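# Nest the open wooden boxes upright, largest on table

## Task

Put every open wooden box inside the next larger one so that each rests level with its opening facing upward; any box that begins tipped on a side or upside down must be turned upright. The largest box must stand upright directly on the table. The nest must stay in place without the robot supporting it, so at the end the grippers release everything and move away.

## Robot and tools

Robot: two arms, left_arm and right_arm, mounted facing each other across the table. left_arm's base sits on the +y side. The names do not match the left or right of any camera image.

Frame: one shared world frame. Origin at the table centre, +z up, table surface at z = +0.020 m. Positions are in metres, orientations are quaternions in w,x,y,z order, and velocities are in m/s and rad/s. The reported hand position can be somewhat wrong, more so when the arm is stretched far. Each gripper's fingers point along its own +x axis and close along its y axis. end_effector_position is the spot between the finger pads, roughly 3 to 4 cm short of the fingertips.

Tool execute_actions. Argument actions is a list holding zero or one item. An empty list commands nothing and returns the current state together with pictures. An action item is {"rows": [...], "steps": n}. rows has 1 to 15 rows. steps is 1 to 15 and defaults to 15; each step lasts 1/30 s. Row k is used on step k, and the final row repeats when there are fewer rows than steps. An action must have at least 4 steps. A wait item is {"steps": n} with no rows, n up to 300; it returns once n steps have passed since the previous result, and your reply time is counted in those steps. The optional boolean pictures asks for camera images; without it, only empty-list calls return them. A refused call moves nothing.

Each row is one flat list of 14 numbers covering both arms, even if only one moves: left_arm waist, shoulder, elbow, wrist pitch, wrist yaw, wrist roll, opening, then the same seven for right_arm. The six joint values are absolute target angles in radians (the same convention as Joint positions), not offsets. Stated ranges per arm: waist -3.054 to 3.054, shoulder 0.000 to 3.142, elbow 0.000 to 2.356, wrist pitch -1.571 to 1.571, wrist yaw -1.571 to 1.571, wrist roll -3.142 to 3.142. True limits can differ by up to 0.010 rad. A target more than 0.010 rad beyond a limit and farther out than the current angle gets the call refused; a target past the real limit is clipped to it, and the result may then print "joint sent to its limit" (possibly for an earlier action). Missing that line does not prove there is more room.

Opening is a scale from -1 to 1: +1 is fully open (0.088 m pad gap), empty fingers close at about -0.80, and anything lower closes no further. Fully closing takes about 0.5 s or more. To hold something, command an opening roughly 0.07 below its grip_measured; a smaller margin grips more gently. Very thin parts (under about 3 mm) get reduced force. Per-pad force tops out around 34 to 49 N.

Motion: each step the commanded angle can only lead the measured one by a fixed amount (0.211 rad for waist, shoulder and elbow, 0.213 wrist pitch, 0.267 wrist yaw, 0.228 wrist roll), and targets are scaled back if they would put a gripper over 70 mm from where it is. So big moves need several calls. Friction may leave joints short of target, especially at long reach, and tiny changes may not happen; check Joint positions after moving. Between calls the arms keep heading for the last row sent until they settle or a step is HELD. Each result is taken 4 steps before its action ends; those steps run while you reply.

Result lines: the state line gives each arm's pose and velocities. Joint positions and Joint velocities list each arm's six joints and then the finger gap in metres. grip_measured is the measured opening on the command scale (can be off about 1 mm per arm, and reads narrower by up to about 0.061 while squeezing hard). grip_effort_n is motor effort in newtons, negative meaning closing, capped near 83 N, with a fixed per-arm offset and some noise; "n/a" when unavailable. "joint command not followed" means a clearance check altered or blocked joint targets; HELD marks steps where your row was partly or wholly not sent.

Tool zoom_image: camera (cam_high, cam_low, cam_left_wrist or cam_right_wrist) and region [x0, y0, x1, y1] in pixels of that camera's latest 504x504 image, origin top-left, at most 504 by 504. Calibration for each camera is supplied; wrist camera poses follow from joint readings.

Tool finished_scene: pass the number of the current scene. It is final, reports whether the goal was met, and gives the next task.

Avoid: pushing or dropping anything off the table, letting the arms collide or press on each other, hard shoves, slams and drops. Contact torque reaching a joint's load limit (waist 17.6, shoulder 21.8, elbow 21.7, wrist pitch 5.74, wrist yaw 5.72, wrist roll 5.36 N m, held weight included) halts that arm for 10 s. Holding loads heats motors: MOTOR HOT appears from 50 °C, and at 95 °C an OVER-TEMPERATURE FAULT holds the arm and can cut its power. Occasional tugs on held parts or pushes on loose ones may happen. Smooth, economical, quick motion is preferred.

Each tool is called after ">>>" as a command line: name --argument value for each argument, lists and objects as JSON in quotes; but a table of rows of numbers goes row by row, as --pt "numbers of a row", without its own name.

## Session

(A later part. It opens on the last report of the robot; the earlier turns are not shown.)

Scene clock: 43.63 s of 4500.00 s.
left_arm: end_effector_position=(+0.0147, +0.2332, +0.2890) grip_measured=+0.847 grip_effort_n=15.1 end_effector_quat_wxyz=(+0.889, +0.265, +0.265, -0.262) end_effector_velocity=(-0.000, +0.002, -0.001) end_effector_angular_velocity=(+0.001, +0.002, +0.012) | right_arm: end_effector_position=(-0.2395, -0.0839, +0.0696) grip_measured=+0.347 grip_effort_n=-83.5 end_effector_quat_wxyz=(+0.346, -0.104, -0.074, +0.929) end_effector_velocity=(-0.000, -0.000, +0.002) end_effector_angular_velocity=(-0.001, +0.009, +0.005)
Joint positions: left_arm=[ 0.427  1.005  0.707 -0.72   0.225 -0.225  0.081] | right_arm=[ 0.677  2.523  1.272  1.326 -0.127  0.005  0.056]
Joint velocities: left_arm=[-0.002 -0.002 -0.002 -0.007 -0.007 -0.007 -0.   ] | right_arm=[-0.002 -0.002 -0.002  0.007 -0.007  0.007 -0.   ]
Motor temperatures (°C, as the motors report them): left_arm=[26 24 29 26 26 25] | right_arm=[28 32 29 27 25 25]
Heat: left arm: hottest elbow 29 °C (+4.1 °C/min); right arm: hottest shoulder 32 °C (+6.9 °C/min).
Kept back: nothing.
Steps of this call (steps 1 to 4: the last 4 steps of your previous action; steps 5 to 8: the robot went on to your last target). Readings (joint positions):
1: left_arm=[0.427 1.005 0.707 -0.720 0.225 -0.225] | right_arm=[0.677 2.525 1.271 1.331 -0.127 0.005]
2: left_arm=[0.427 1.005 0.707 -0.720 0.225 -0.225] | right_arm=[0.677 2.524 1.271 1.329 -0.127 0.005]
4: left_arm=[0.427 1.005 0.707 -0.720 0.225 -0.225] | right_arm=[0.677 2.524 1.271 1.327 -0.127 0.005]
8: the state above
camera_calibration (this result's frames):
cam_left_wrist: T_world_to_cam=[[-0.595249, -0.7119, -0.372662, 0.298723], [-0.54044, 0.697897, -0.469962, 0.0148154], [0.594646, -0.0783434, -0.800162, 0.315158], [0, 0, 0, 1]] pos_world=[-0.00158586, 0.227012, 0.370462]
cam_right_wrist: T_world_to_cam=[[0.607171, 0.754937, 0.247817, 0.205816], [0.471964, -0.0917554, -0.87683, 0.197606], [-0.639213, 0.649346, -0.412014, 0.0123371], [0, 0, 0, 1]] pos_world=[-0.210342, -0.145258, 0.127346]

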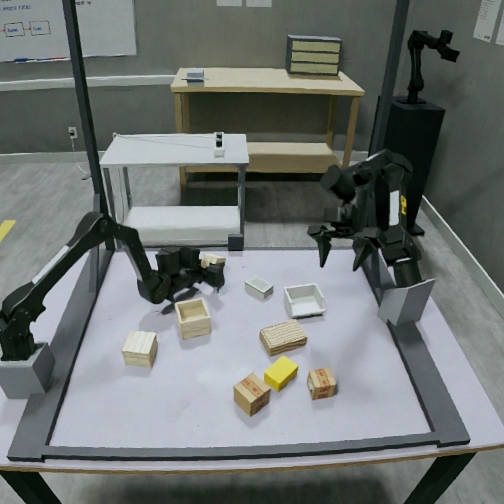

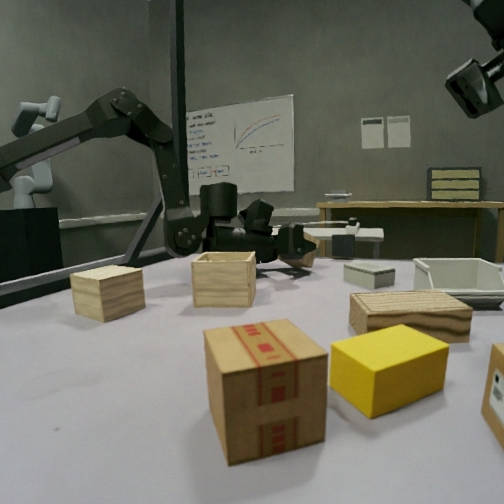

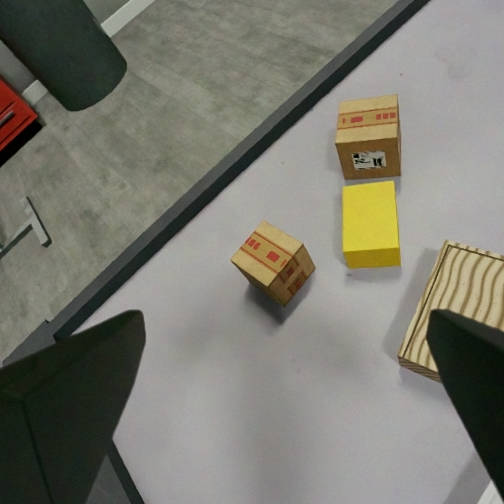

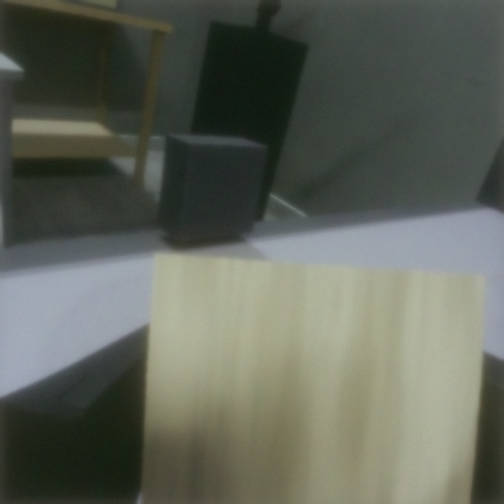

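>>> execute_actions --actions '[{"rows":[[0.427,1.0,0.7,-0.718,0.225,-0.225,0.85,0.68,2.546,1.26,1.25,-0.13,0,0.36]],"steps":15}]'

>>> execute_actions --actions '[{"rows":[[0.427,1.0,0.7,-0.718,0.225,-0.225,0.85,0.68,2.546,1.26,1.2,-0.13,0,0.38]],"steps":15}]' --pictures true

>>> zoom_image --camera "cam_low" --region '[150, 170, 400, 300]'

Scene clock: 44.17 s of 4500.00 s.
left_arm: end_effector_position=(+0.0147, +0.2332, +0.2890) grip_measured=+0.847 grip_effort_n=15.6 end_effector_quat_wxyz=(+0.889, +0.265, +0.265, -0.262) end_effector_velocity=(+0.001, +0.000, +0.002) end_effector_angular_velocity=(-0.002, -0.020, +0.005) | right_arm: end_effector_position=(-0.2402, -0.0817, +0.0683) grip_measured=+0.363 grip_effort_n=-45.4 end_effector_quat_wxyz=(+0.348, -0.115, -0.068, +0.928) end_effector_velocity=(+0.001, +0.003, -0.001) end_effector_angular_velocity=(-0.018, -0.009, -0.016)
Joint positions: left_arm=[ 0.427  1.005  0.707 -0.72   0.225 -0.225  0.081] | right_arm=[ 0.676  2.513  1.278  1.284 -0.127  0.005  0.057]
Joint velocities: left_arm=[-0.007 -0.007 -0.002  0.007 -0.022 -0.007  0.   ] | right_arm=[-0.002 -0.007  0.007 -0.037  0.007  0.007  0.002]
Motor temperatures (°C, as the motors report them): left_arm=[26 24 29 26 26 25] | right_arm=[28 32 29 27 25 25]
Heat: left arm: hottest elbow 29 °C (+4.1 °C/min); right arm: hottest shoulder 32 °C (+6.8 °C/min).
Steps of this call (steps 1 to 5: the robot went on to your last target; steps 6 to 16: the first 11 steps of this action). Readings (joint positions):
6: left_arm=[0.427 1.005 0.707 -0.720 0.225 -0.225] | right_arm=[0.676 2.523 1.272 1.323 -0.127 0.005]
7: left_arm=[0.427 1.005 0.707 -0.720 0.225 -0.225] | right_arm=[0.676 2.521 1.273 1.313 -0.127 0.005]
9: left_arm=[0.427 1.005 0.707 -0.720 0.225 -0.225] | right_arm=[0.676 2.516 1.276 1.297 -0.127 0.005]
13: left_arm=[0.427 1.005 0.707 -0.720 0.225 -0.225] | right_arm=[0.676 2.514 1.278 1.287 -0.127 0.005]
16: the state above

Scene clock: 44.67 s of 4500.00 s.
left_arm: end_effector_position=(+0.0147, +0.2332, +0.2890) grip_measured=+0.847 grip_effort_n=15.1 end_effector_quat_wxyz=(+0.889, +0.265, +0.265, -0.262) end_effector_velocity=(+0.001, +0.003, -0.000) end_effector_angular_velocity=(+0.015, -0.014, +0.012) | right_arm: end_effector_position=(-0.2413, -0.0796, +0.0667) grip_measured=+0.382 grip_effort_n=-13.7 end_effector_quat_wxyz=(+0.349, -0.127, -0.062, +0.926) end_effector_velocity=(+0.003, +0.000, -0.007) end_effector_angular_velocity=(-0.012, -0.039, +0.000)
Joint positions: left_arm=[ 0.427  1.005  0.707 -0.72   0.225 -0.225  0.081] | right_arm=[ 0.675  2.503  1.287  1.24  -0.127  0.006  0.058]
Joint velocities: left_arm=[-0.002 -0.002 -0.002 -0.007 -0.022  0.007  0.   ] | right_arm=[-0.002 -0.002 -0.002 -0.037 -0.007 -0.022 -0.   ]
Motor temperatures (°C, as the motors report them): left_arm=[26 24 29 26 26 25] | right_arm=[28 32 29 27 25 25]
Heat: left arm: hottest elbow 29 °C (+4.0 °C/min); right arm: hottest shoulder 32 °C (+6.7 °C/min).
Steps of this call (steps 1 to 4: the last 4 steps of your previous action; steps 5 to 15: the first 11 steps of this action). Readings (joint positions):
5: left_arm=[0.427 1.005 0.707 -0.720 0.225 -0.225] | right_arm=[0.675 2.512 1.278 1.279 -0.127 0.005]
6: left_arm=[0.427 1.005 0.707 -0.720 0.225 -0.225] | right_arm=[0.675 2.510 1.280 1.269 -0.127 0.006]
8: left_arm=[0.427 1.005 0.707 -0.720 0.225 -0.225] | right_arm=[0.675 2.506 1.283 1.253 -0.127 0.006]
12: left_arm=[0.427 1.005 0.707 -0.720 0.225 -0.225] | right_arm=[0.675 2.504 1.286 1.242 -0.127 0.006]
15: the state above
camera_calibration (this result's frames):
cam_left_wrist: T_world_to_cam=[[-0.595249, -0.7119, -0.372662, 0.298723], [-0.54044, 0.697897, -0.469962, 0.0148154], [0.594646, -0.0783434, -0.800162, 0.315158], [0, 0, 0, 1]] pos_world=[-0.00158586, 0.227012, 0.370462]
cam_right_wrist: T_world_to_cam=[[0.609328, 0.755782, 0.239817, 0.205489], [0.499419, -0.130894, -0.856416, 0.198498], [-0.615873, 0.641607, -0.457209, 0.0153142], [0, 0, 0, 1]] pos_world=[-0.214912, -0.139149, 0.127719]

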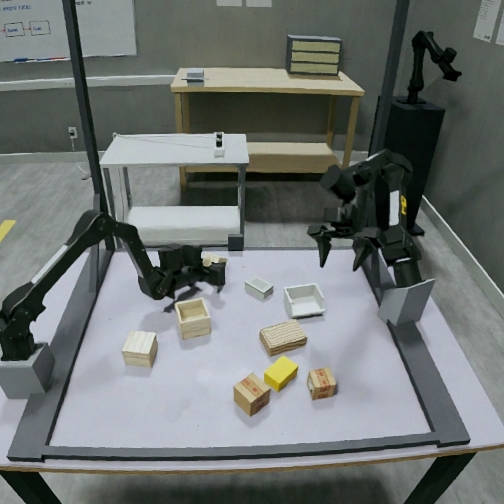

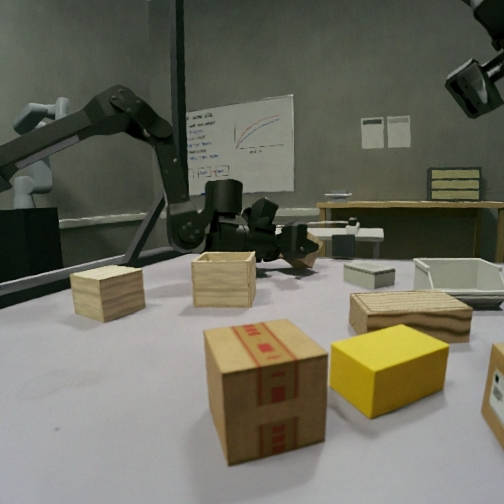

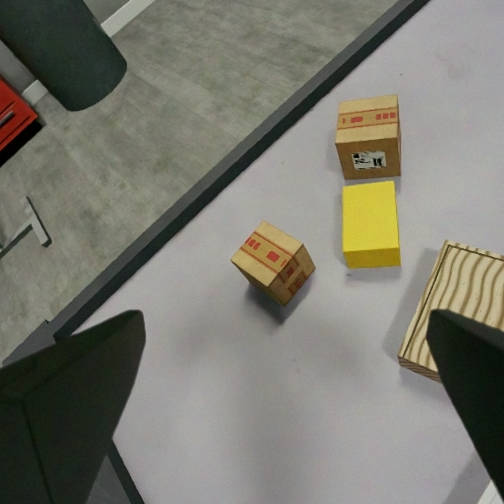

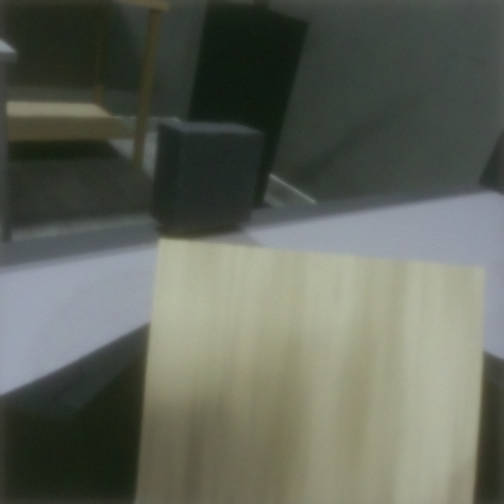

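Region (150, 170, 400, 300) of cam_low's 504x504 image, scaled by 2.016, with more detail than that image has; it fills the top 262 rows of this view, and the rest is white.

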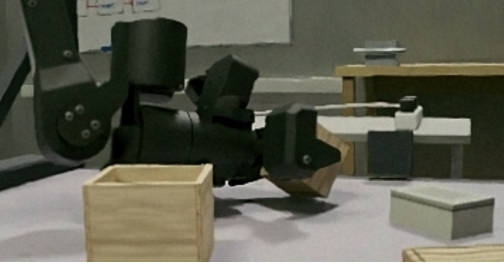

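>>> execute_actions --actions '[{"rows":[[0.427,1.0,0.7,-0.718,0.225,-0.225,0.85,0.675,2.50,1.29,1.24,-0.13,0,0.9]],"steps":15}]'

>>> execute_actions --actions '[{"rows":[[0.427,1.0,0.7,-0.718,0.225,-0.225,0.85,0.675,2.2,1.1,1.0,-0.13,0,0.9]],"steps":15}]'

>>> execute_actions --actions '[{"rows":[[0.427,1.0,0.7,-0.718,0.225,-0.225,0.85,0.675,2.0,1.0,-0.3,-0.13,0,0.9]],"steps":15}]'

>>> execute_actions --actions '[{"steps":30}]' --pictures true

Scene clock: 45.23 s of 4500.00 s.
left_arm: end_effector_position=(+0.0147, +0.2332, +0.2890) grip_measured=+0.847 grip_effort_n=15.1 end_effector_quat_wxyz=(+0.889, +0.265, +0.265, -0.262) end_effector_velocity=(-0.001, +0.001, -0.002) end_effector_angular_velocity=(-0.002, +0.013, +0.003) | right_arm: end_effector_position=(-0.2421, -0.0784, +0.0697) grip_measured=+0.874 grip_effort_n=18.8 end_effector_quat_wxyz=(+0.349, -0.125, -0.065, +0.926) end_effector_velocity=(-0.001, +0.000, +0.004) end_effector_angular_velocity=(+0.020, +0.009, +0.011)
Joint positions: left_arm=[ 0.427  1.005  0.707 -0.72   0.225 -0.225  0.081] | right_arm=[ 0.674  2.499  1.29   1.236 -0.127  0.002  0.082]
Joint velocities: left_arm=[-0.002 -0.002 -0.002 -0.007  0.007 -0.007 -0.001] | right_arm=[-0.002  0.002  0.002  0.022 -0.007 -0.007  0.01 ]
Motor temperatures (°C, as the motors report them): left_arm=[26 24 29 26 26 25] | right_arm=[28 32 29 27 25 25]
Heat: left arm: hottest elbow 29 °C (+4.0 °C/min); right arm: hottest shoulder 32 °C (+6.6 °C/min).
Steps of this call (steps 1 to 4: the last 4 steps of your previous action; steps 5 to 6: the robot went on to your last target; steps 7 to 17: the first 11 steps of this action). Readings (joint positions):
7: left_arm=[0.427 1.005 0.707 -0.720 0.225 -0.225] | right_arm=[0.675 2.500 1.289 1.236 -0.127 0.006]
8: left_arm=[0.427 1.005 0.707 -0.720 0.225 -0.225] | right_arm=[0.675 2.498 1.290 1.223 -0.127 0.003]
10: left_arm=[0.427 1.005 0.707 -0.720 0.225 -0.225] | right_arm=[0.674 2.499 1.290 1.227 -0.127 0.007]
14: left_arm=[0.427 1.005 0.707 -0.720 0.225 -0.225] | right_arm=[0.674 2.499 1.290 1.235 -0.127 0.002]
17: the state above

Scene clock: 45.73 s of 4500.00 s.
left_arm: end_effector_position=(+0.0147, +0.2332, +0.2890) grip_measured=+0.847 grip_effort_n=15.1 end_effector_quat_wxyz=(+0.889, +0.265, +0.265, -0.262) end_effector_velocity=(+0.001, +0.002, +0.001) end_effector_angular_velocity=(+0.012, -0.017, +0.009) | right_arm: end_effector_position=(-0.2402, -0.1010, +0.1278) grip_measured=+0.897 grip_effort_n=18.4 end_effector_quat_wxyz=(+0.353, -0.163, -0.045, +0.920) end_effector_velocity=(+0.001, -0.014, +0.026) end_effector_angular_velocity=(-0.035, -0.035, +0.010)
Joint positions: left_arm=[ 0.427  1.005  0.707 -0.72   0.225 -0.225  0.081] | right_arm=[ 0.674  2.208  1.128  1.02  -0.127  0.002  0.083]
Joint velocities: left_arm=[-0.002 -0.002  0.002 -0.007 -0.022  0.007  0.   ] | right_arm=[-0.002 -0.139 -0.061 -0.125 -0.022 -0.007 -0.   ]
Motor temperatures (°C, as the motors report them): left_arm=[26 24 29 26 26 25] | right_arm=[28 33 29 27 25 25]
Heat: left arm: hottest elbow 29 °C (+3.9 °C/min); right arm: hottest shoulder 33 °C (+7.9 °C/min).
Steps of this call (steps 1 to 4: the last 4 steps of your previous action; steps 5 to 15: the first 11 steps of this action). Readings (joint positions):
5: left_arm=[0.427 1.005 0.707 -0.720 0.225 -0.225] | right_arm=[0.674 2.480 1.275 1.213 -0.127 0.002]
6: left_arm=[0.427 1.005 0.707 -0.720 0.225 -0.225] | right_arm=[0.674 2.440 1.232 1.150 -0.127 0.004]
8: left_arm=[0.427 1.005 0.707 -0.720 0.225 -0.225] | right_arm=[0.674 2.358 1.165 1.081 -0.127 0.002]
12: left_arm=[0.427 1.005 0.707 -0.720 0.225 -0.225] | right_arm=[0.674 2.243 1.131 1.035 -0.127 0.002]
15: the state above

Scene clock: 46.23 s of 4500.00 s.
left_arm: end_effector_position=(+0.0147, +0.2332, +0.2890) grip_measured=+0.847 grip_effort_n=15.1 end_effector_quat_wxyz=(+0.889, +0.265, +0.265, -0.262) end_effector_velocity=(+0.001, +0.003, -0.000) end_effector_angular_velocity=(-0.002, +0.001, +0.015) | right_arm: end_effector_position=(-0.1921, -0.1412, +0.0934) grip_measured=+0.897 grip_effort_n=18.8 end_effector_quat_wxyz=(+0.359, -0.348, +0.058, +0.864) end_effector_velocity=(+0.210, -0.133, -0.272) end_effector_angular_velocity=(-1.136, -1.055, -0.368)
Joint positions: left_arm=[ 0.427  1.005  0.707 -0.72   0.225 -0.225  0.081] | right_arm=[ 0.674  2.007  1.023  0.486 -0.127  0.002  0.083]
Joint velocities: left_arm=[ 0.002 -0.002 -0.002 -0.007 -0.007 -0.007 -0.   ] | right_arm=[ 0.002 -0.007 -0.1   -1.502  0.007 -0.007 -0.   ]
Motor temperatures (°C, as the motors report them): left_arm=[26 24 29 26 26 25] | right_arm=[28 33 29 27 25 25]
Heat: left arm: hottest elbow 29 °C (+3.9 °C/min); right arm: hottest shoulder 33 °C (+7.8 °C/min).
Steps of this call (steps 1 to 4: the last 4 steps of your previous action; steps 5 to 15: the first 11 steps of this action). Readings (joint positions):
5: left_arm=[0.427 1.005 0.707 -0.720 0.225 -0.225] | right_arm=[0.674 2.189 1.103 0.975 -0.127 0.002]
6: left_arm=[0.427 1.005 0.707 -0.720 0.225 -0.225] | right_arm=[0.674 2.154 1.078 0.910 -0.127 0.002]
8: left_arm=[0.427 1.005 0.707 -0.720 0.225 -0.225] | right_arm=[0.674 2.088 1.038 0.819 -0.127 0.002]
12: left_arm=[0.427 1.005 0.707 -0.720 0.225 -0.225] | right_arm=[0.674 2.015 1.030 0.634 -0.127 0.002]
15: the state above

Scene clock: 47.23 s of 4500.00 s.
left_arm: end_effector_position=(+0.0147, +0.2332, +0.2890) grip_measured=+0.847 grip_effort_n=15.1 end_effector_quat_wxyz=(+0.889, +0.265, +0.265, -0.262) end_effector_velocity=(+0.001, +0.003, +0.001) end_effector_angular_velocity=(+0.002, -0.012, +0.018) | right_arm: end_effector_position=(-0.1095, -0.2081, +0.0538) grip_measured=+0.897 grip_effort_n=18.4 end_effector_quat_wxyz=(+0.346, -0.574, +0.206, +0.713) end_effector_velocity=(+0.002, +0.000, +0.002) end_effector_angular_velocity=(+0.005, -0.008, +0.002)
Joint positions: left_arm=[ 0.427  1.005  0.707 -0.72   0.225 -0.225  0.081] | right_arm=[ 0.656  1.933  1.065 -0.251 -0.134  0.013  0.083]
Joint velocities: left_arm=[-0.002 -0.007 -0.002 -0.007 -0.022 -0.007  0.   ] | right_arm=[-0.002 -0.007 -0.002 -0.007  0.007 -0.007 -0.   ]
Motor temperatures (°C, as the motors report them): left_arm=[26 24 29 26 26 25] | right_arm=[28 33 29 28 25 25]
Heat: left arm: hottest elbow 29 °C (+3.8 °C/min); right arm: hottest shoulder 33 °C (+7.6 °C/min).
Kept back: nothing.
Steps of this call (steps 1 to 4: the last 4 steps of your previous action; steps 5 to 30: the robot went on to your last target). Readings (joint positions):
1: left_arm=[0.427 1.005 0.707 -0.720 0.225 -0.225] | right_arm=[0.674 2.007 1.019 0.436 -0.127 0.002]
2: left_arm=[0.427 1.005 0.707 -0.720 0.225 -0.225] | right_arm=[0.674 2.007 1.015 0.385 -0.127 0.002]
4: left_arm=[0.427 1.005 0.707 -0.720 0.225 -0.225] | right_arm=[0.674 2.007 1.011 0.287 -0.127 0.002]
8: left_arm=[0.427 1.005 0.707 -0.720 0.225 -0.225] | right_arm=[0.669 1.982 1.024 0.130 -0.128 0.006]
30: the state above
camera_calibration (this result's frames):
cam_left_wrist: T_world_to_cam=[[-0.595249, -0.7119, -0.372662, 0.298723], [-0.54044, 0.697897, -0.469962, 0.0148154], [0.594646, -0.0783434, -0.800162, 0.315158], [0, 0, 0, 1]] pos_world=[-0.00158586, 0.227012, 0.370462]
cam_right_wrist: T_world_to_cam=[[0.699726, 0.707205, 0.101216, 0.232628], [0.708096, -0.705341, 0.0330751, -0.0397079], [0.0947826, 0.048527, -0.994315, 0.15623], [0, 0, 0, 1]] pos_world=[-0.149467, -0.200105, 0.133109]

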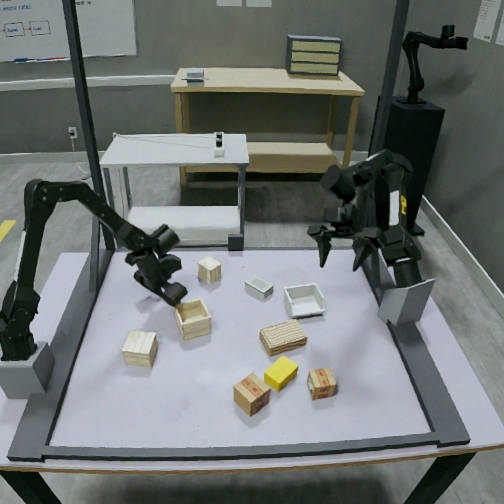

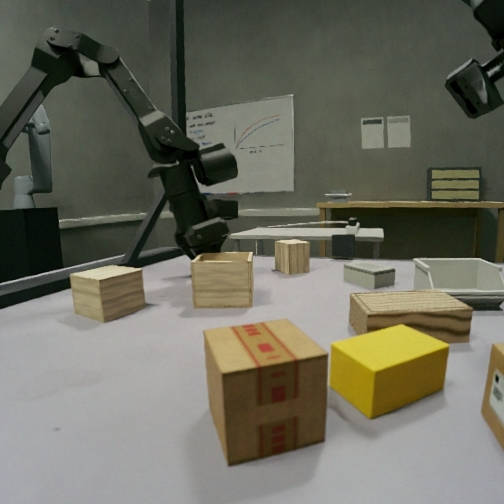

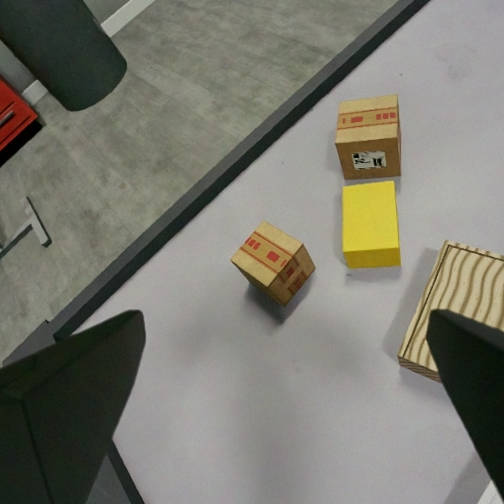

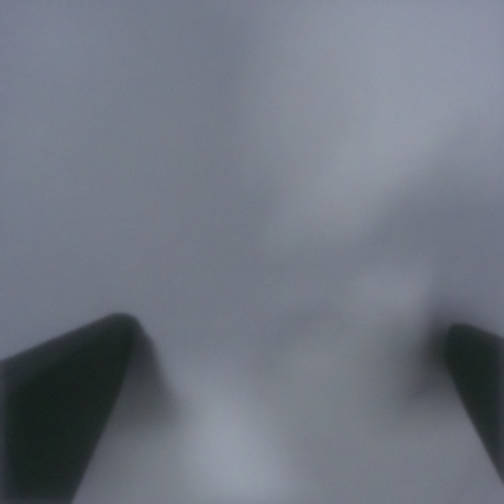

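>>> execute_actions --actions '[{"rows":[[0.427,1.0,0.7,-0.718,0.225,-0.225,0.85,0.66,1.8,1.2,-0.5,-0.13,0,0.9]],"steps":15}]' --pictures true

>>> zoom_image --camera "cam_high" --region '[150, 230, 290, 350]'

Scene clock: 47.73 s of 4500.00 s.
left_arm: end_effector_position=(+0.0147, +0.2332, +0.2890) grip_measured=+0.847 grip_effort_n=15.1 end_effector_quat_wxyz=(+0.889, +0.265, +0.265, -0.262) end_effector_velocity=(-0.001, +0.003, -0.002) end_effector_angular_velocity=(+0.006, +0.008, +0.018) | right_arm: end_effector_position=(-0.1323, -0.2077, +0.1179) grip_measured=+0.897 grip_effort_n=18.8 end_effector_quat_wxyz=(+0.343, -0.570, +0.197, +0.720) end_effector_velocity=(-0.013, +0.000, +0.039) end_effector_angular_velocity=(+0.028, +0.026, +0.030)
Joint positions: left_arm=[ 0.427  1.005  0.707 -0.72   0.225 -0.225  0.081] | right_arm=[ 0.66   1.806  1.193 -0.485 -0.133  0.002  0.083]
Joint velocities: left_arm=[-0.002 -0.002  0.002 -0.022 -0.007 -0.007 -0.   ] | right_arm=[-0.002 -0.076  0.061 -0.095 -0.007 -0.022 -0.   ]
Motor temperatures (°C, as the motors report them): left_arm=[26 24 29 26 26 25] | right_arm=[28 33 29 28 25 25]
Heat: left arm: hottest elbow 29 °C (+3.8 °C/min); right arm: hottest shoulder 33 °C (+7.5 °C/min).
Steps of this call (steps 1 to 4: the robot went on to your last target; steps 5 to 15: the first 11 steps of this action). Readings (joint positions):
5: left_arm=[0.427 1.005 0.707 -0.720 0.225 -0.225] | right_arm=[0.655 1.918 1.082 -0.284 -0.134 0.012]
6: left_arm=[0.427 1.005 0.707 -0.720 0.225 -0.225] | right_arm=[0.656 1.905 1.105 -0.362 -0.133 0.005]
8: left_arm=[0.427 1.005 0.707 -0.720 0.225 -0.225] | right_arm=[0.658 1.876 1.122 -0.430 -0.133 0.003]
12: left_arm=[0.427 1.005 0.707 -0.720 0.225 -0.225] | right_arm=[0.660 1.825 1.175 -0.470 -0.133 0.002]
15: the state above
camera_calibration (this result's frames):
cam_left_wrist: T_world_to_cam=[[-0.595249, -0.7119, -0.372662, 0.298723], [-0.54044, 0.697897, -0.469962, 0.0148154], [0.594646, -0.0783434, -0.800162, 0.315158], [0, 0, 0, 1]] pos_world=[-0.00158586, 0.227012, 0.370462]
cam_right_wrist: T_world_to_cam=[[0.687816, 0.718181, 0.105476, 0.24205], [0.721022, -0.692748, 0.0150555, -0.0190282], [0.0838812, 0.0656954, -0.994308, 0.224241], [0, 0, 0, 1]] pos_world=[-0.171576, -0.201749, 0.197721]

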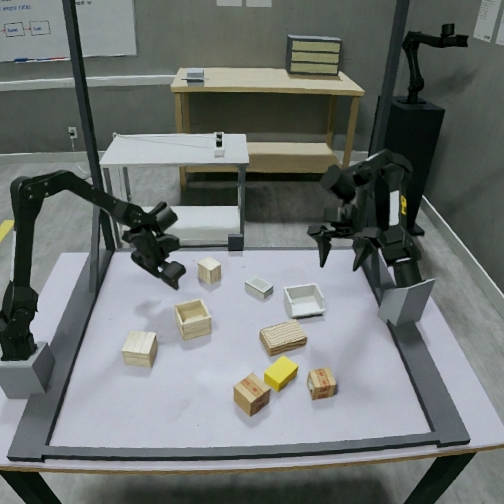

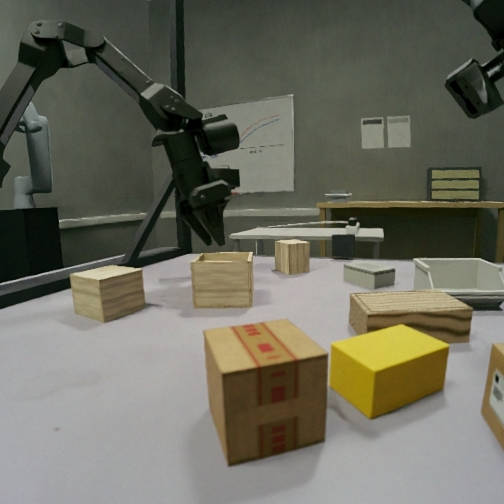

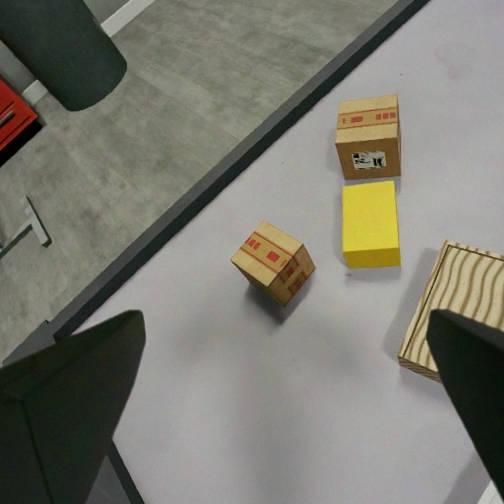

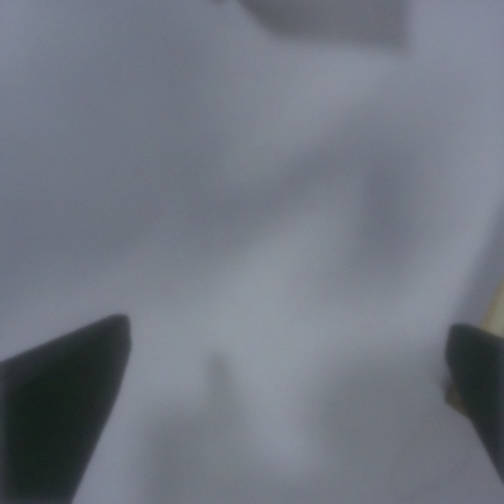

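Region (150, 230, 290, 350) of cam_high's 504x504 image, scaled by 3.600, with more detail than that image has; it fills the top 432 rows of this view, and the rest is white.

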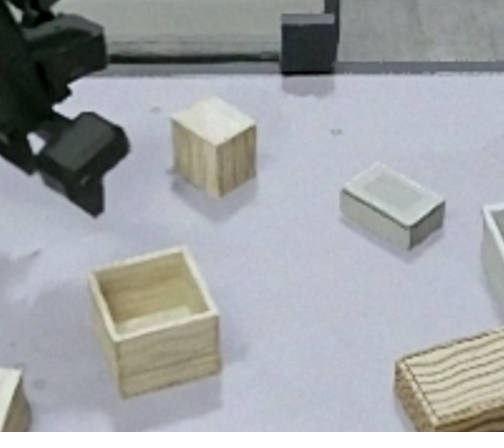

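>>> execute_actions --actions '[{"rows":[[0.427,1.0,0.7,-0.718,0.225,-0.225,0.85,0.66,2.17,1.868,-0.8,-0.13,0,0.9]],"steps":15}]'

>>> execute_actions --actions '[{"steps":30}]' --pictures true

Scene clock: 48.47 s of 4500.00 s.
left_arm: end_effector_position=(+0.0147, +0.2332, +0.2890) grip_measured=+0.847 grip_effort_n=15.6 end_effector_quat_wxyz=(+0.889, +0.265, +0.265, -0.262) end_effector_velocity=(-0.001, -0.003, +0.001) end_effector_angular_velocity=(-0.011, +0.001, -0.009) | right_arm: end_effector_position=(-0.1635, -0.1625, +0.0898) grip_measured=+0.897 grip_effort_n=18.8 end_effector_quat_wxyz=(+0.332, -0.625, +0.233, +0.668) end_effector_velocity=(-0.290, +0.240, +0.237) end_effector_angular_velocity=(+0.738, +0.666, +0.245)
Joint positions: left_arm=[ 0.427  1.005  0.707 -0.72   0.225 -0.225  0.081] | right_arm=[ 0.66   2.151  1.669 -0.786 -0.133  0.002  0.083]
Joint velocities: left_arm=[-0.002 -0.002  0.002  0.007  0.007 -0.007  0.   ] | right_arm=[-0.002  0.188  1.292 -0.081 -0.007 -0.007 -0.   ]
Motor temperatures (°C, as the motors report them): left_arm=[26 24 29 27 26 25] | right_arm=[28 33 29 28 25 25]
Heat: left arm: hottest elbow 29 °C (+3.7 °C/min); right arm: hottest shoulder 33 °C (+7.4 °C/min).
Steps of this call (steps 1 to 4: the last 4 steps of your previous action; steps 5 to 11: the robot went on to your last target; steps 12 to 22: the first 11 steps of this action). Readings (joint positions):
12: left_arm=[0.427 1.005 0.707 -0.720 0.225 -0.225] | right_arm=[0.660 1.823 1.215 -0.535 -0.133 0.002]
13: left_arm=[0.427 1.005 0.707 -0.720 0.225 -0.225] | right_arm=[0.660 1.858 1.266 -0.592 -0.133 0.002]
15: left_arm=[0.427 1.005 0.707 -0.720 0.225 -0.225] | right_arm=[0.660 1.950 1.371 -0.671 -0.133 0.002]
19: left_arm=[0.427 1.005 0.707 -0.720 0.225 -0.225] | right_arm=[0.660 2.105 1.546 -0.763 -0.133 0.002]
22: the state above

Scene clock: 49.47 s of 4500.00 s.
left_arm: end_effector_position=(+0.0147, +0.2332, +0.2890) grip_measured=+0.847 grip_effort_n=15.1 end_effector_quat_wxyz=(+0.889, +0.265, +0.265, -0.262) end_effector_velocity=(+0.001, +0.002, -0.002) end_effector_angular_velocity=(+0.004, +0.005, +0.015) | right_arm: end_effector_position=(-0.2076, -0.1309, +0.1391) grip_measured=+0.897 grip_effort_n=17.4 end_effector_quat_wxyz=(+0.343, -0.569, +0.196, +0.721) end_effector_velocity=(+0.003, +0.000, +0.000) end_effector_angular_velocity=(+0.001, -0.012, +0.001)
Joint positions: left_arm=[ 0.427  1.005  0.707 -0.72   0.225 -0.225  0.081] | right_arm=[ 0.66   2.155  1.858 -0.799 -0.133  0.002  0.083]
Joint velocities: left_arm=[-0.002  0.002 -0.002 -0.007 -0.007 -0.007 -0.   ] | right_arm=[-0.002 -0.002 -0.002 -0.007  0.007 -0.007 -0.   ]
Motor temperatures (°C, as the motors report them): left_arm=[26 24 29 27 26 25] | right_arm=[28 33 30 28 25 25]
Heat: left arm: hottest elbow 29 °C (+3.6 °C/min); right arm: hottest shoulder 33 °C (+7.3 °C/min).
Kept back: nothing.
Steps of this call (steps 1 to 4: the last 4 steps of your previous action; steps 5 to 30: the robot went on to your last target). Readings (joint positions):
1: left_arm=[0.427 1.005 0.707 -0.720 0.225 -0.225] | right_arm=[0.660 2.155 1.712 -0.788 -0.133 0.002]
2: left_arm=[0.427 1.005 0.707 -0.720 0.225 -0.225] | right_arm=[0.660 2.156 1.752 -0.788 -0.133 0.002]
4: left_arm=[0.427 1.005 0.707 -0.720 0.225 -0.225] | right_arm=[0.660 2.154 1.815 -0.788 -0.133 0.002]
8: left_arm=[0.427 1.005 0.707 -0.720 0.225 -0.225] | right_arm=[0.660 2.152 1.858 -0.792 -0.133 0.002]
30: the state above
All arms were judged still, so your last target was given up. Only a new action makes them travel on or press farther. Fingers that are still opening or closing keep moving.
camera_calibration (this result's frames):
cam_left_wrist: T_world_to_cam=[[-0.595249, -0.7119, -0.372662, 0.298723], [-0.54044, 0.697897, -0.469962, 0.0148154], [0.594646, -0.0783434, -0.800162, 0.315158], [0, 0, 0, 1]] pos_world=[-0.00158586, 0.227012, 0.370462]
cam_right_wrist: T_world_to_cam=[[0.687276, 0.718652, 0.105784, 0.236355], [0.72173, -0.692062, 0.0125114, 0.088785], [0.0822004, 0.0677487, -0.99431, 0.246562], [0, 0, 0, 1]] pos_world=[-0.246787, -0.125117, 0.219046]

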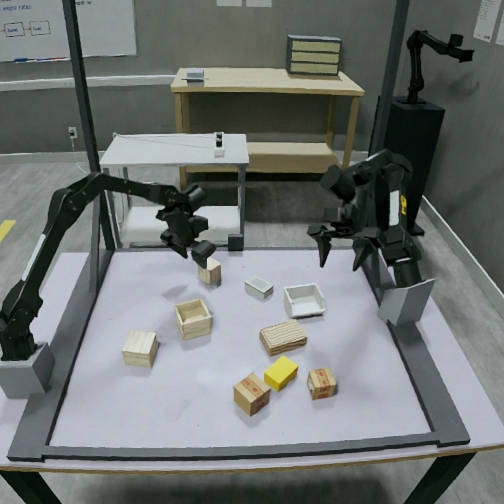

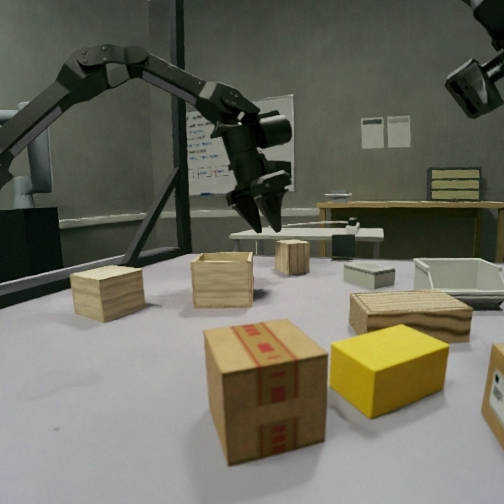

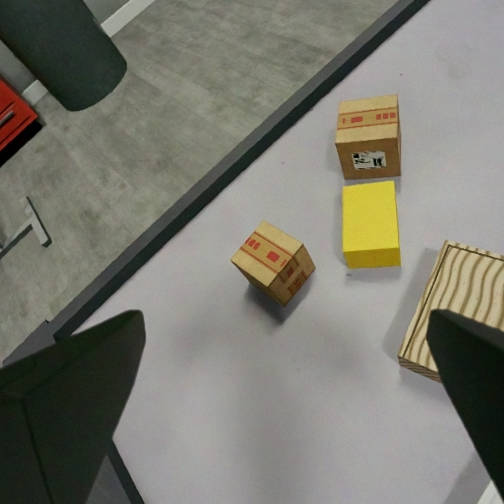

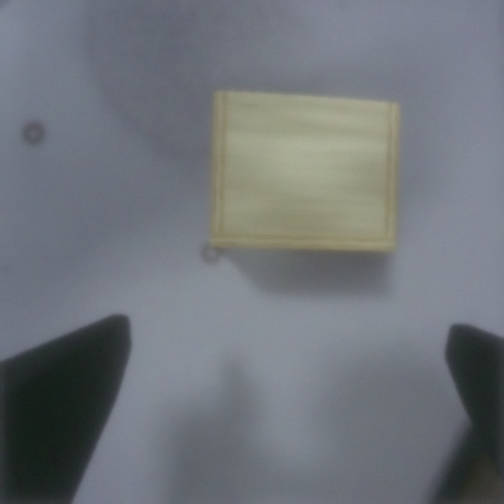

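>>> execute_actions --actions '[{"rows":[[0.427,1.0,0.7,-0.718,0.225,-0.225,0.85,0.66,2.44,2.265,-0.92,-0.13,0,0.9]],"steps":15}]'

>>> execute_actions --actions '[{"steps":20}]' --pictures true

Scene clock: 50.13 s of 4500.00 s.
left_arm: end_effector_position=(+0.0147, +0.2332, +0.2890) grip_measured=+0.847 grip_effort_n=15.1 end_effector_quat_wxyz=(+0.889, +0.265, +0.265, -0.262) end_effector_velocity=(+0.001, +0.000, +0.001) end_effector_angular_velocity=(-0.000, -0.017, +0.008) | right_arm: end_effector_position=(-0.2308, -0.0933, +0.1071) grip_measured=+0.897 grip_effort_n=17.9 end_effector_quat_wxyz=(+0.342, -0.576, +0.200, +0.715) end_effector_velocity=(-0.073, +0.041, +0.093) end_effector_angular_velocity=(+0.215, +0.213, +0.103)
Joint positions: left_arm=[ 0.427  1.005  0.707 -0.72   0.225 -0.225  0.081] | right_arm=[ 0.66   2.42   2.217 -0.913 -0.133  0.002  0.083]
Joint velocities: left_arm=[-0.007 -0.002 -0.002  0.007 -0.022 -0.007 -0.   ] | right_arm=[ 0.002  0.007  0.33  -0.007 -0.022 -0.022 -0.   ]
Motor temperatures (°C, as the motors report them): left_arm=[26 24 29 27 26 25] | right_arm=[28 33 30 28 25 25]
Heat: left arm: hottest elbow 29 °C (+3.6 °C/min); right arm: hottest shoulder 33 °C (+7.2 °C/min).
Steps of this call (steps 1 to 9: nothing new was sent; steps 10 to 20: the first 11 steps of this action). Readings (joint positions):
10: left_arm=[0.427 1.005 0.707 -0.720 0.225 -0.225] | right_arm=[0.660 2.176 1.880 -0.826 -0.133 0.002]
11: left_arm=[0.427 1.005 0.707 -0.720 0.225 -0.225] | right_arm=[0.660 2.210 1.935 -0.852 -0.133 0.002]
13: left_arm=[0.427 1.005 0.707 -0.720 0.225 -0.225] | right_arm=[0.660 2.293 2.042 -0.869 -0.133 0.002]
17: left_arm=[0.427 1.005 0.707 -0.720 0.225 -0.225] | right_arm=[0.660 2.404 2.175 -0.906 -0.133 0.002]
20: the state above

Scene clock: 50.80 s of 4500.00 s.
left_arm: end_effector_position=(+0.0147, +0.2332, +0.2890) grip_measured=+0.847 grip_effort_n=15.1 end_effector_quat_wxyz=(+0.889, +0.265, +0.265, -0.262) end_effector_velocity=(-0.001, +0.000, -0.000) end_effector_angular_velocity=(-0.009, +0.005, +0.014) | right_arm: end_effector_position=(-0.2380, -0.0890, +0.1174) grip_measured=+0.897 grip_effort_n=18.4 end_effector_quat_wxyz=(+0.344, -0.565, +0.194, +0.724) end_effector_velocity=(+0.002, -0.002, -0.001) end_effector_angular_velocity=(-0.014, -0.001, -0.010)
Joint positions: left_arm=[ 0.427  1.005  0.707 -0.72   0.225 -0.225  0.081] | right_arm=[ 0.66   2.422  2.255 -0.918 -0.133  0.002  0.083]
Joint velocities: left_arm=[-0.007 -0.002  0.002 -0.007 -0.007 -0.022 -0.   ] | right_arm=[-0.002 -0.002 -0.007 -0.007 -0.007  0.007 -0.   ]
Motor temperatures (°C, as the motors report them): left_arm=[26 24 29 27 26 25] | right_arm=[28 33 30 28 25 25]
Heat: left arm: hottest elbow 29 °C (+3.5 °C/min); right arm: hottest shoulder 33 °C (+7.1 °C/min).
Kept back: nothing.
Steps of this call (steps 1 to 4: the last 4 steps of your previous action; steps 5 to 20: the robot went on to your last target). Readings (joint positions):
1: left_arm=[0.427 1.005 0.707 -0.720 0.225 -0.225] | right_arm=[0.660 2.420 2.227 -0.913 -0.133 0.002]
2: left_arm=[0.427 1.005 0.707 -0.720 0.225 -0.225] | right_arm=[0.660 2.420 2.237 -0.914 -0.133 0.002]
4: left_arm=[0.427 1.005 0.707 -0.720 0.225 -0.225] | right_arm=[0.660 2.420 2.251 -0.914 -0.133 0.002]
8: left_arm=[0.427 1.005 0.707 -0.720 0.225 -0.225] | right_arm=[0.660 2.421 2.255 -0.918 -0.133 0.002]
20: the state above
camera_calibration (this result's frames):
cam_left_wrist: T_world_to_cam=[[-0.595249, -0.7119, -0.372662, 0.298723], [-0.54044, 0.697897, -0.469962, 0.0148154], [0.594646, -0.0783434, -0.800162, 0.315158], [0, 0, 0, 1]] pos_world=[-0.00158586, 0.227012, 0.370462]
cam_right_wrist: T_world_to_cam=[[0.686173, 0.719579, 0.106643, 0.229101], [0.723572, -0.690246, 0.0017909, 0.141867], [0.0748989, 0.0759354, -0.994296, 0.223598], [0, 0, 0, 1]] pos_world=[-0.276602, -0.0839122, 0.197636]

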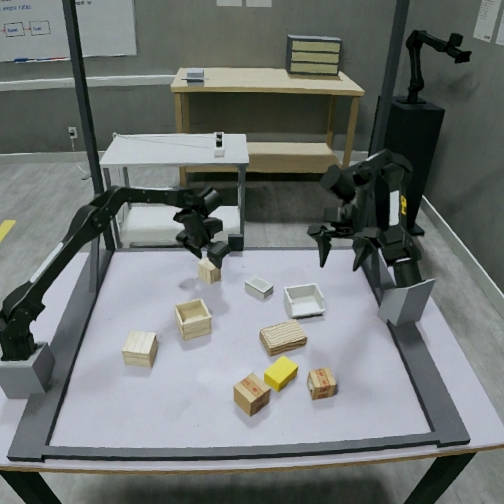

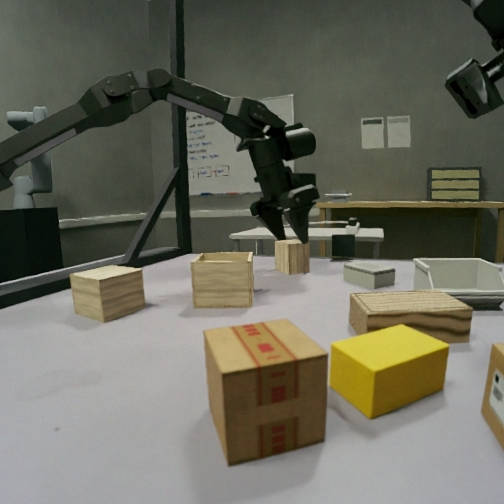

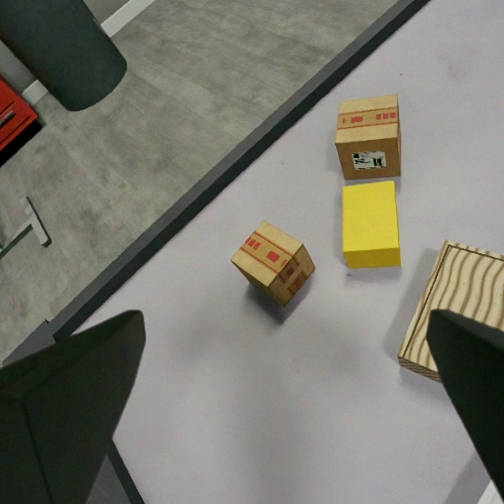

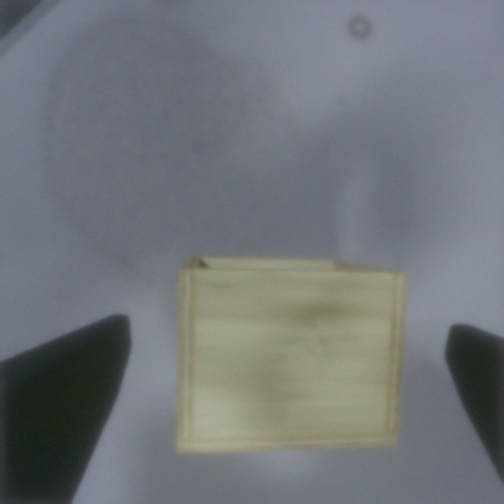

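>>> execute_actions --actions '[{"rows":[[0.427,1.0,0.7,-0.718,0.225,-0.225,0.85,0.66,2.48,2.185,-0.79,-0.13,0,0.9]],"steps":15}]'

>>> execute_actions --actions '[{"steps":8}]' --pictures true

Scene clock: 51.40 s of 4500.00 s.
left_arm: end_effector_position=(+0.0147, +0.2332, +0.2890) grip_measured=+0.847 grip_effort_n=15.1 end_effector_quat_wxyz=(+0.889, +0.265, +0.265, -0.262) end_effector_velocity=(-0.001, +0.003, -0.005) end_effector_angular_velocity=(+0.008, +0.025, +0.014) | right_arm: end_effector_position=(-0.2347, -0.0802, +0.0827) grip_measured=+0.897 grip_effort_n=17.9 end_effector_quat_wxyz=(+0.344, -0.561, +0.191, +0.728) end_effector_velocity=(+0.001, +0.002, -0.010) end_effector_angular_velocity=(+0.016, -0.003, +0.024)
Joint positions: left_arm=[ 0.427  1.005  0.707 -0.72   0.225 -0.225  0.081] | right_arm=[ 0.66   2.468  2.197 -0.8   -0.133  0.002  0.083]
Joint velocities: left_arm=[-0.002  0.002 -0.002 -0.022  0.007 -0.007 -0.   ] | right_arm=[ 0.002  0.007 -0.032  0.051  0.007 -0.022 -0.   ]
Motor temperatures (°C, as the motors report them): left_arm=[26 24 29 27 26 25] | right_arm=[28 34 30 28 25 25]
Heat: left arm: hottest elbow 29 °C (+3.5 °C/min); right arm: hottest shoulder 34 °C (+8.2 °C/min).
Steps of this call (steps 1 to 7: the robot went on to your last target; steps 8 to 18: the first 11 steps of this action). Readings (joint positions):
8: left_arm=[0.427 1.005 0.707 -0.720 0.225 -0.225] | right_arm=[0.660 2.425 2.251 -0.907 -0.133 0.002]
9: left_arm=[0.427 1.005 0.707 -0.720 0.225 -0.225] | right_arm=[0.660 2.427 2.243 -0.871 -0.133 0.002]
11: left_arm=[0.427 1.005 0.707 -0.720 0.225 -0.225] | right_arm=[0.660 2.437 2.231 -0.832 -0.133 0.002]
15: left_arm=[0.427 1.005 0.707 -0.720 0.225 -0.225] | right_arm=[0.660 2.461 2.205 -0.807 -0.133 0.002]
18: the state above

Scene clock: 51.67 s of 4500.00 s.
left_arm: end_effector_position=(+0.0147, +0.2332, +0.2890) grip_measured=+0.847 grip_effort_n=15.1 end_effector_quat_wxyz=(+0.889, +0.265, +0.265, -0.262) end_effector_velocity=(-0.000, -0.001, +0.000) end_effector_angular_velocity=(-0.012, +0.003, -0.003) | right_arm: end_effector_position=(-0.2358, -0.0791, +0.0832) grip_measured=+0.897 grip_effort_n=17.9 end_effector_quat_wxyz=(+0.345, -0.558, +0.189, +0.731) end_effector_velocity=(+0.003, -0.002, -0.001) end_effector_angular_velocity=(-0.012, -0.005, +0.004)
Joint positions: left_arm=[ 0.427  1.005  0.707 -0.72   0.225 -0.225  0.081] | right_arm=[ 0.66   2.468  2.196 -0.792 -0.133  0.002  0.083]
Joint velocities: left_arm=[ 0.002 -0.002 -0.002  0.007  0.007 -0.007 -0.   ] | right_arm=[-0.002 -0.002 -0.007 -0.007 -0.007 -0.007 -0.   ]
Motor temperatures (°C, as the motors report them): left_arm=[26 24 29 27 26 25] | right_arm=[28 34 30 28 25 25]
Heat: left arm: hottest elbow 29 °C (+3.5 °C/min); right arm: hottest shoulder 34 °C (+8.1 °C/min).
Kept back: nothing.
Steps of this call (steps 1 to 4: the last 4 steps of your previous action; steps 5 to 8: the robot went on to your last target). Readings (joint positions):
1: left_arm=[0.427 1.005 0.707 -0.720 0.225 -0.225] | right_arm=[0.660 2.468 2.196 -0.798 -0.133 0.002]
2: left_arm=[0.427 1.005 0.707 -0.720 0.225 -0.225] | right_arm=[0.660 2.468 2.196 -0.795 -0.133 0.002]
4: left_arm=[0.427 1.005 0.707 -0.720 0.225 -0.225] | right_arm=[0.660 2.468 2.196 -0.792 -0.133 0.002]
8: the state above
camera_calibration (this result's frames):
cam_left_wrist: T_world_to_cam=[[-0.595249, -0.7119, -0.372662, 0.298723], [-0.54044, 0.697897, -0.469962, 0.0148154], [0.594646, -0.0783434, -0.800162, 0.315158], [0, 0, 0, 1]] pos_world=[-0.00158586, 0.227012, 0.370462]
cam_right_wrist: T_world_to_cam=[[0.684053, 0.721341, 0.108346, 0.223597], [0.726899, -0.686484, -0.0189038, 0.149949], [0.0607419, 0.091688, -0.993933, 0.186505], [0, 0, 0, 1]] pos_world=[-0.273279, -0.0754527, 0.163982]

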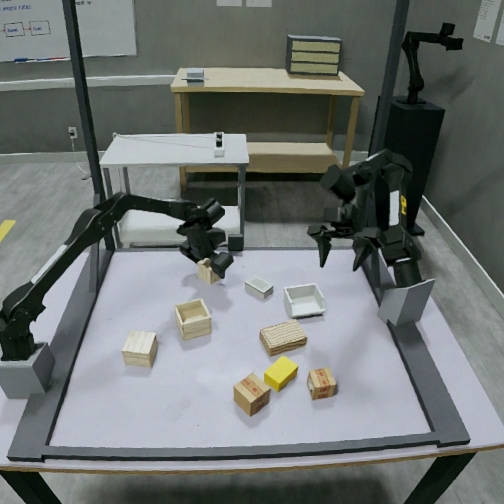

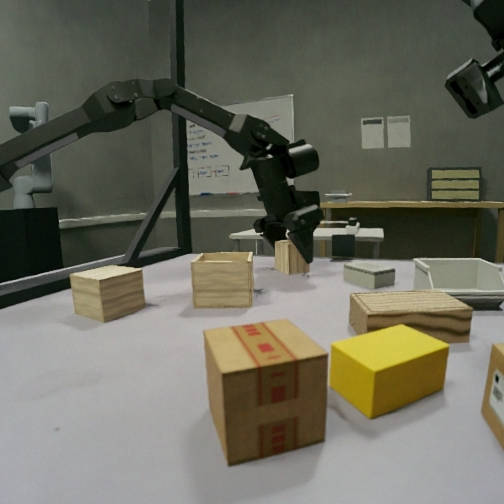

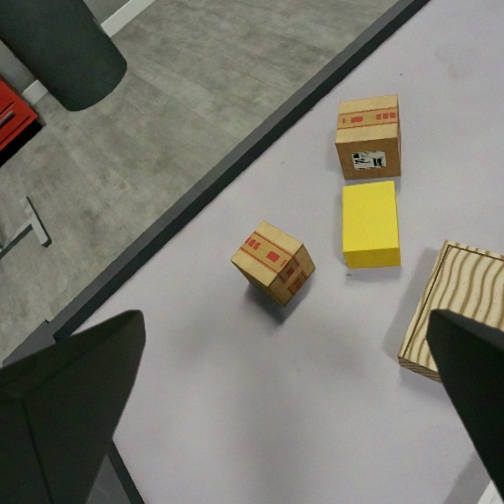

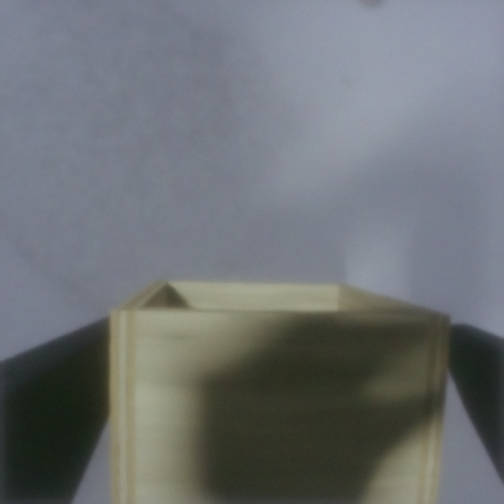

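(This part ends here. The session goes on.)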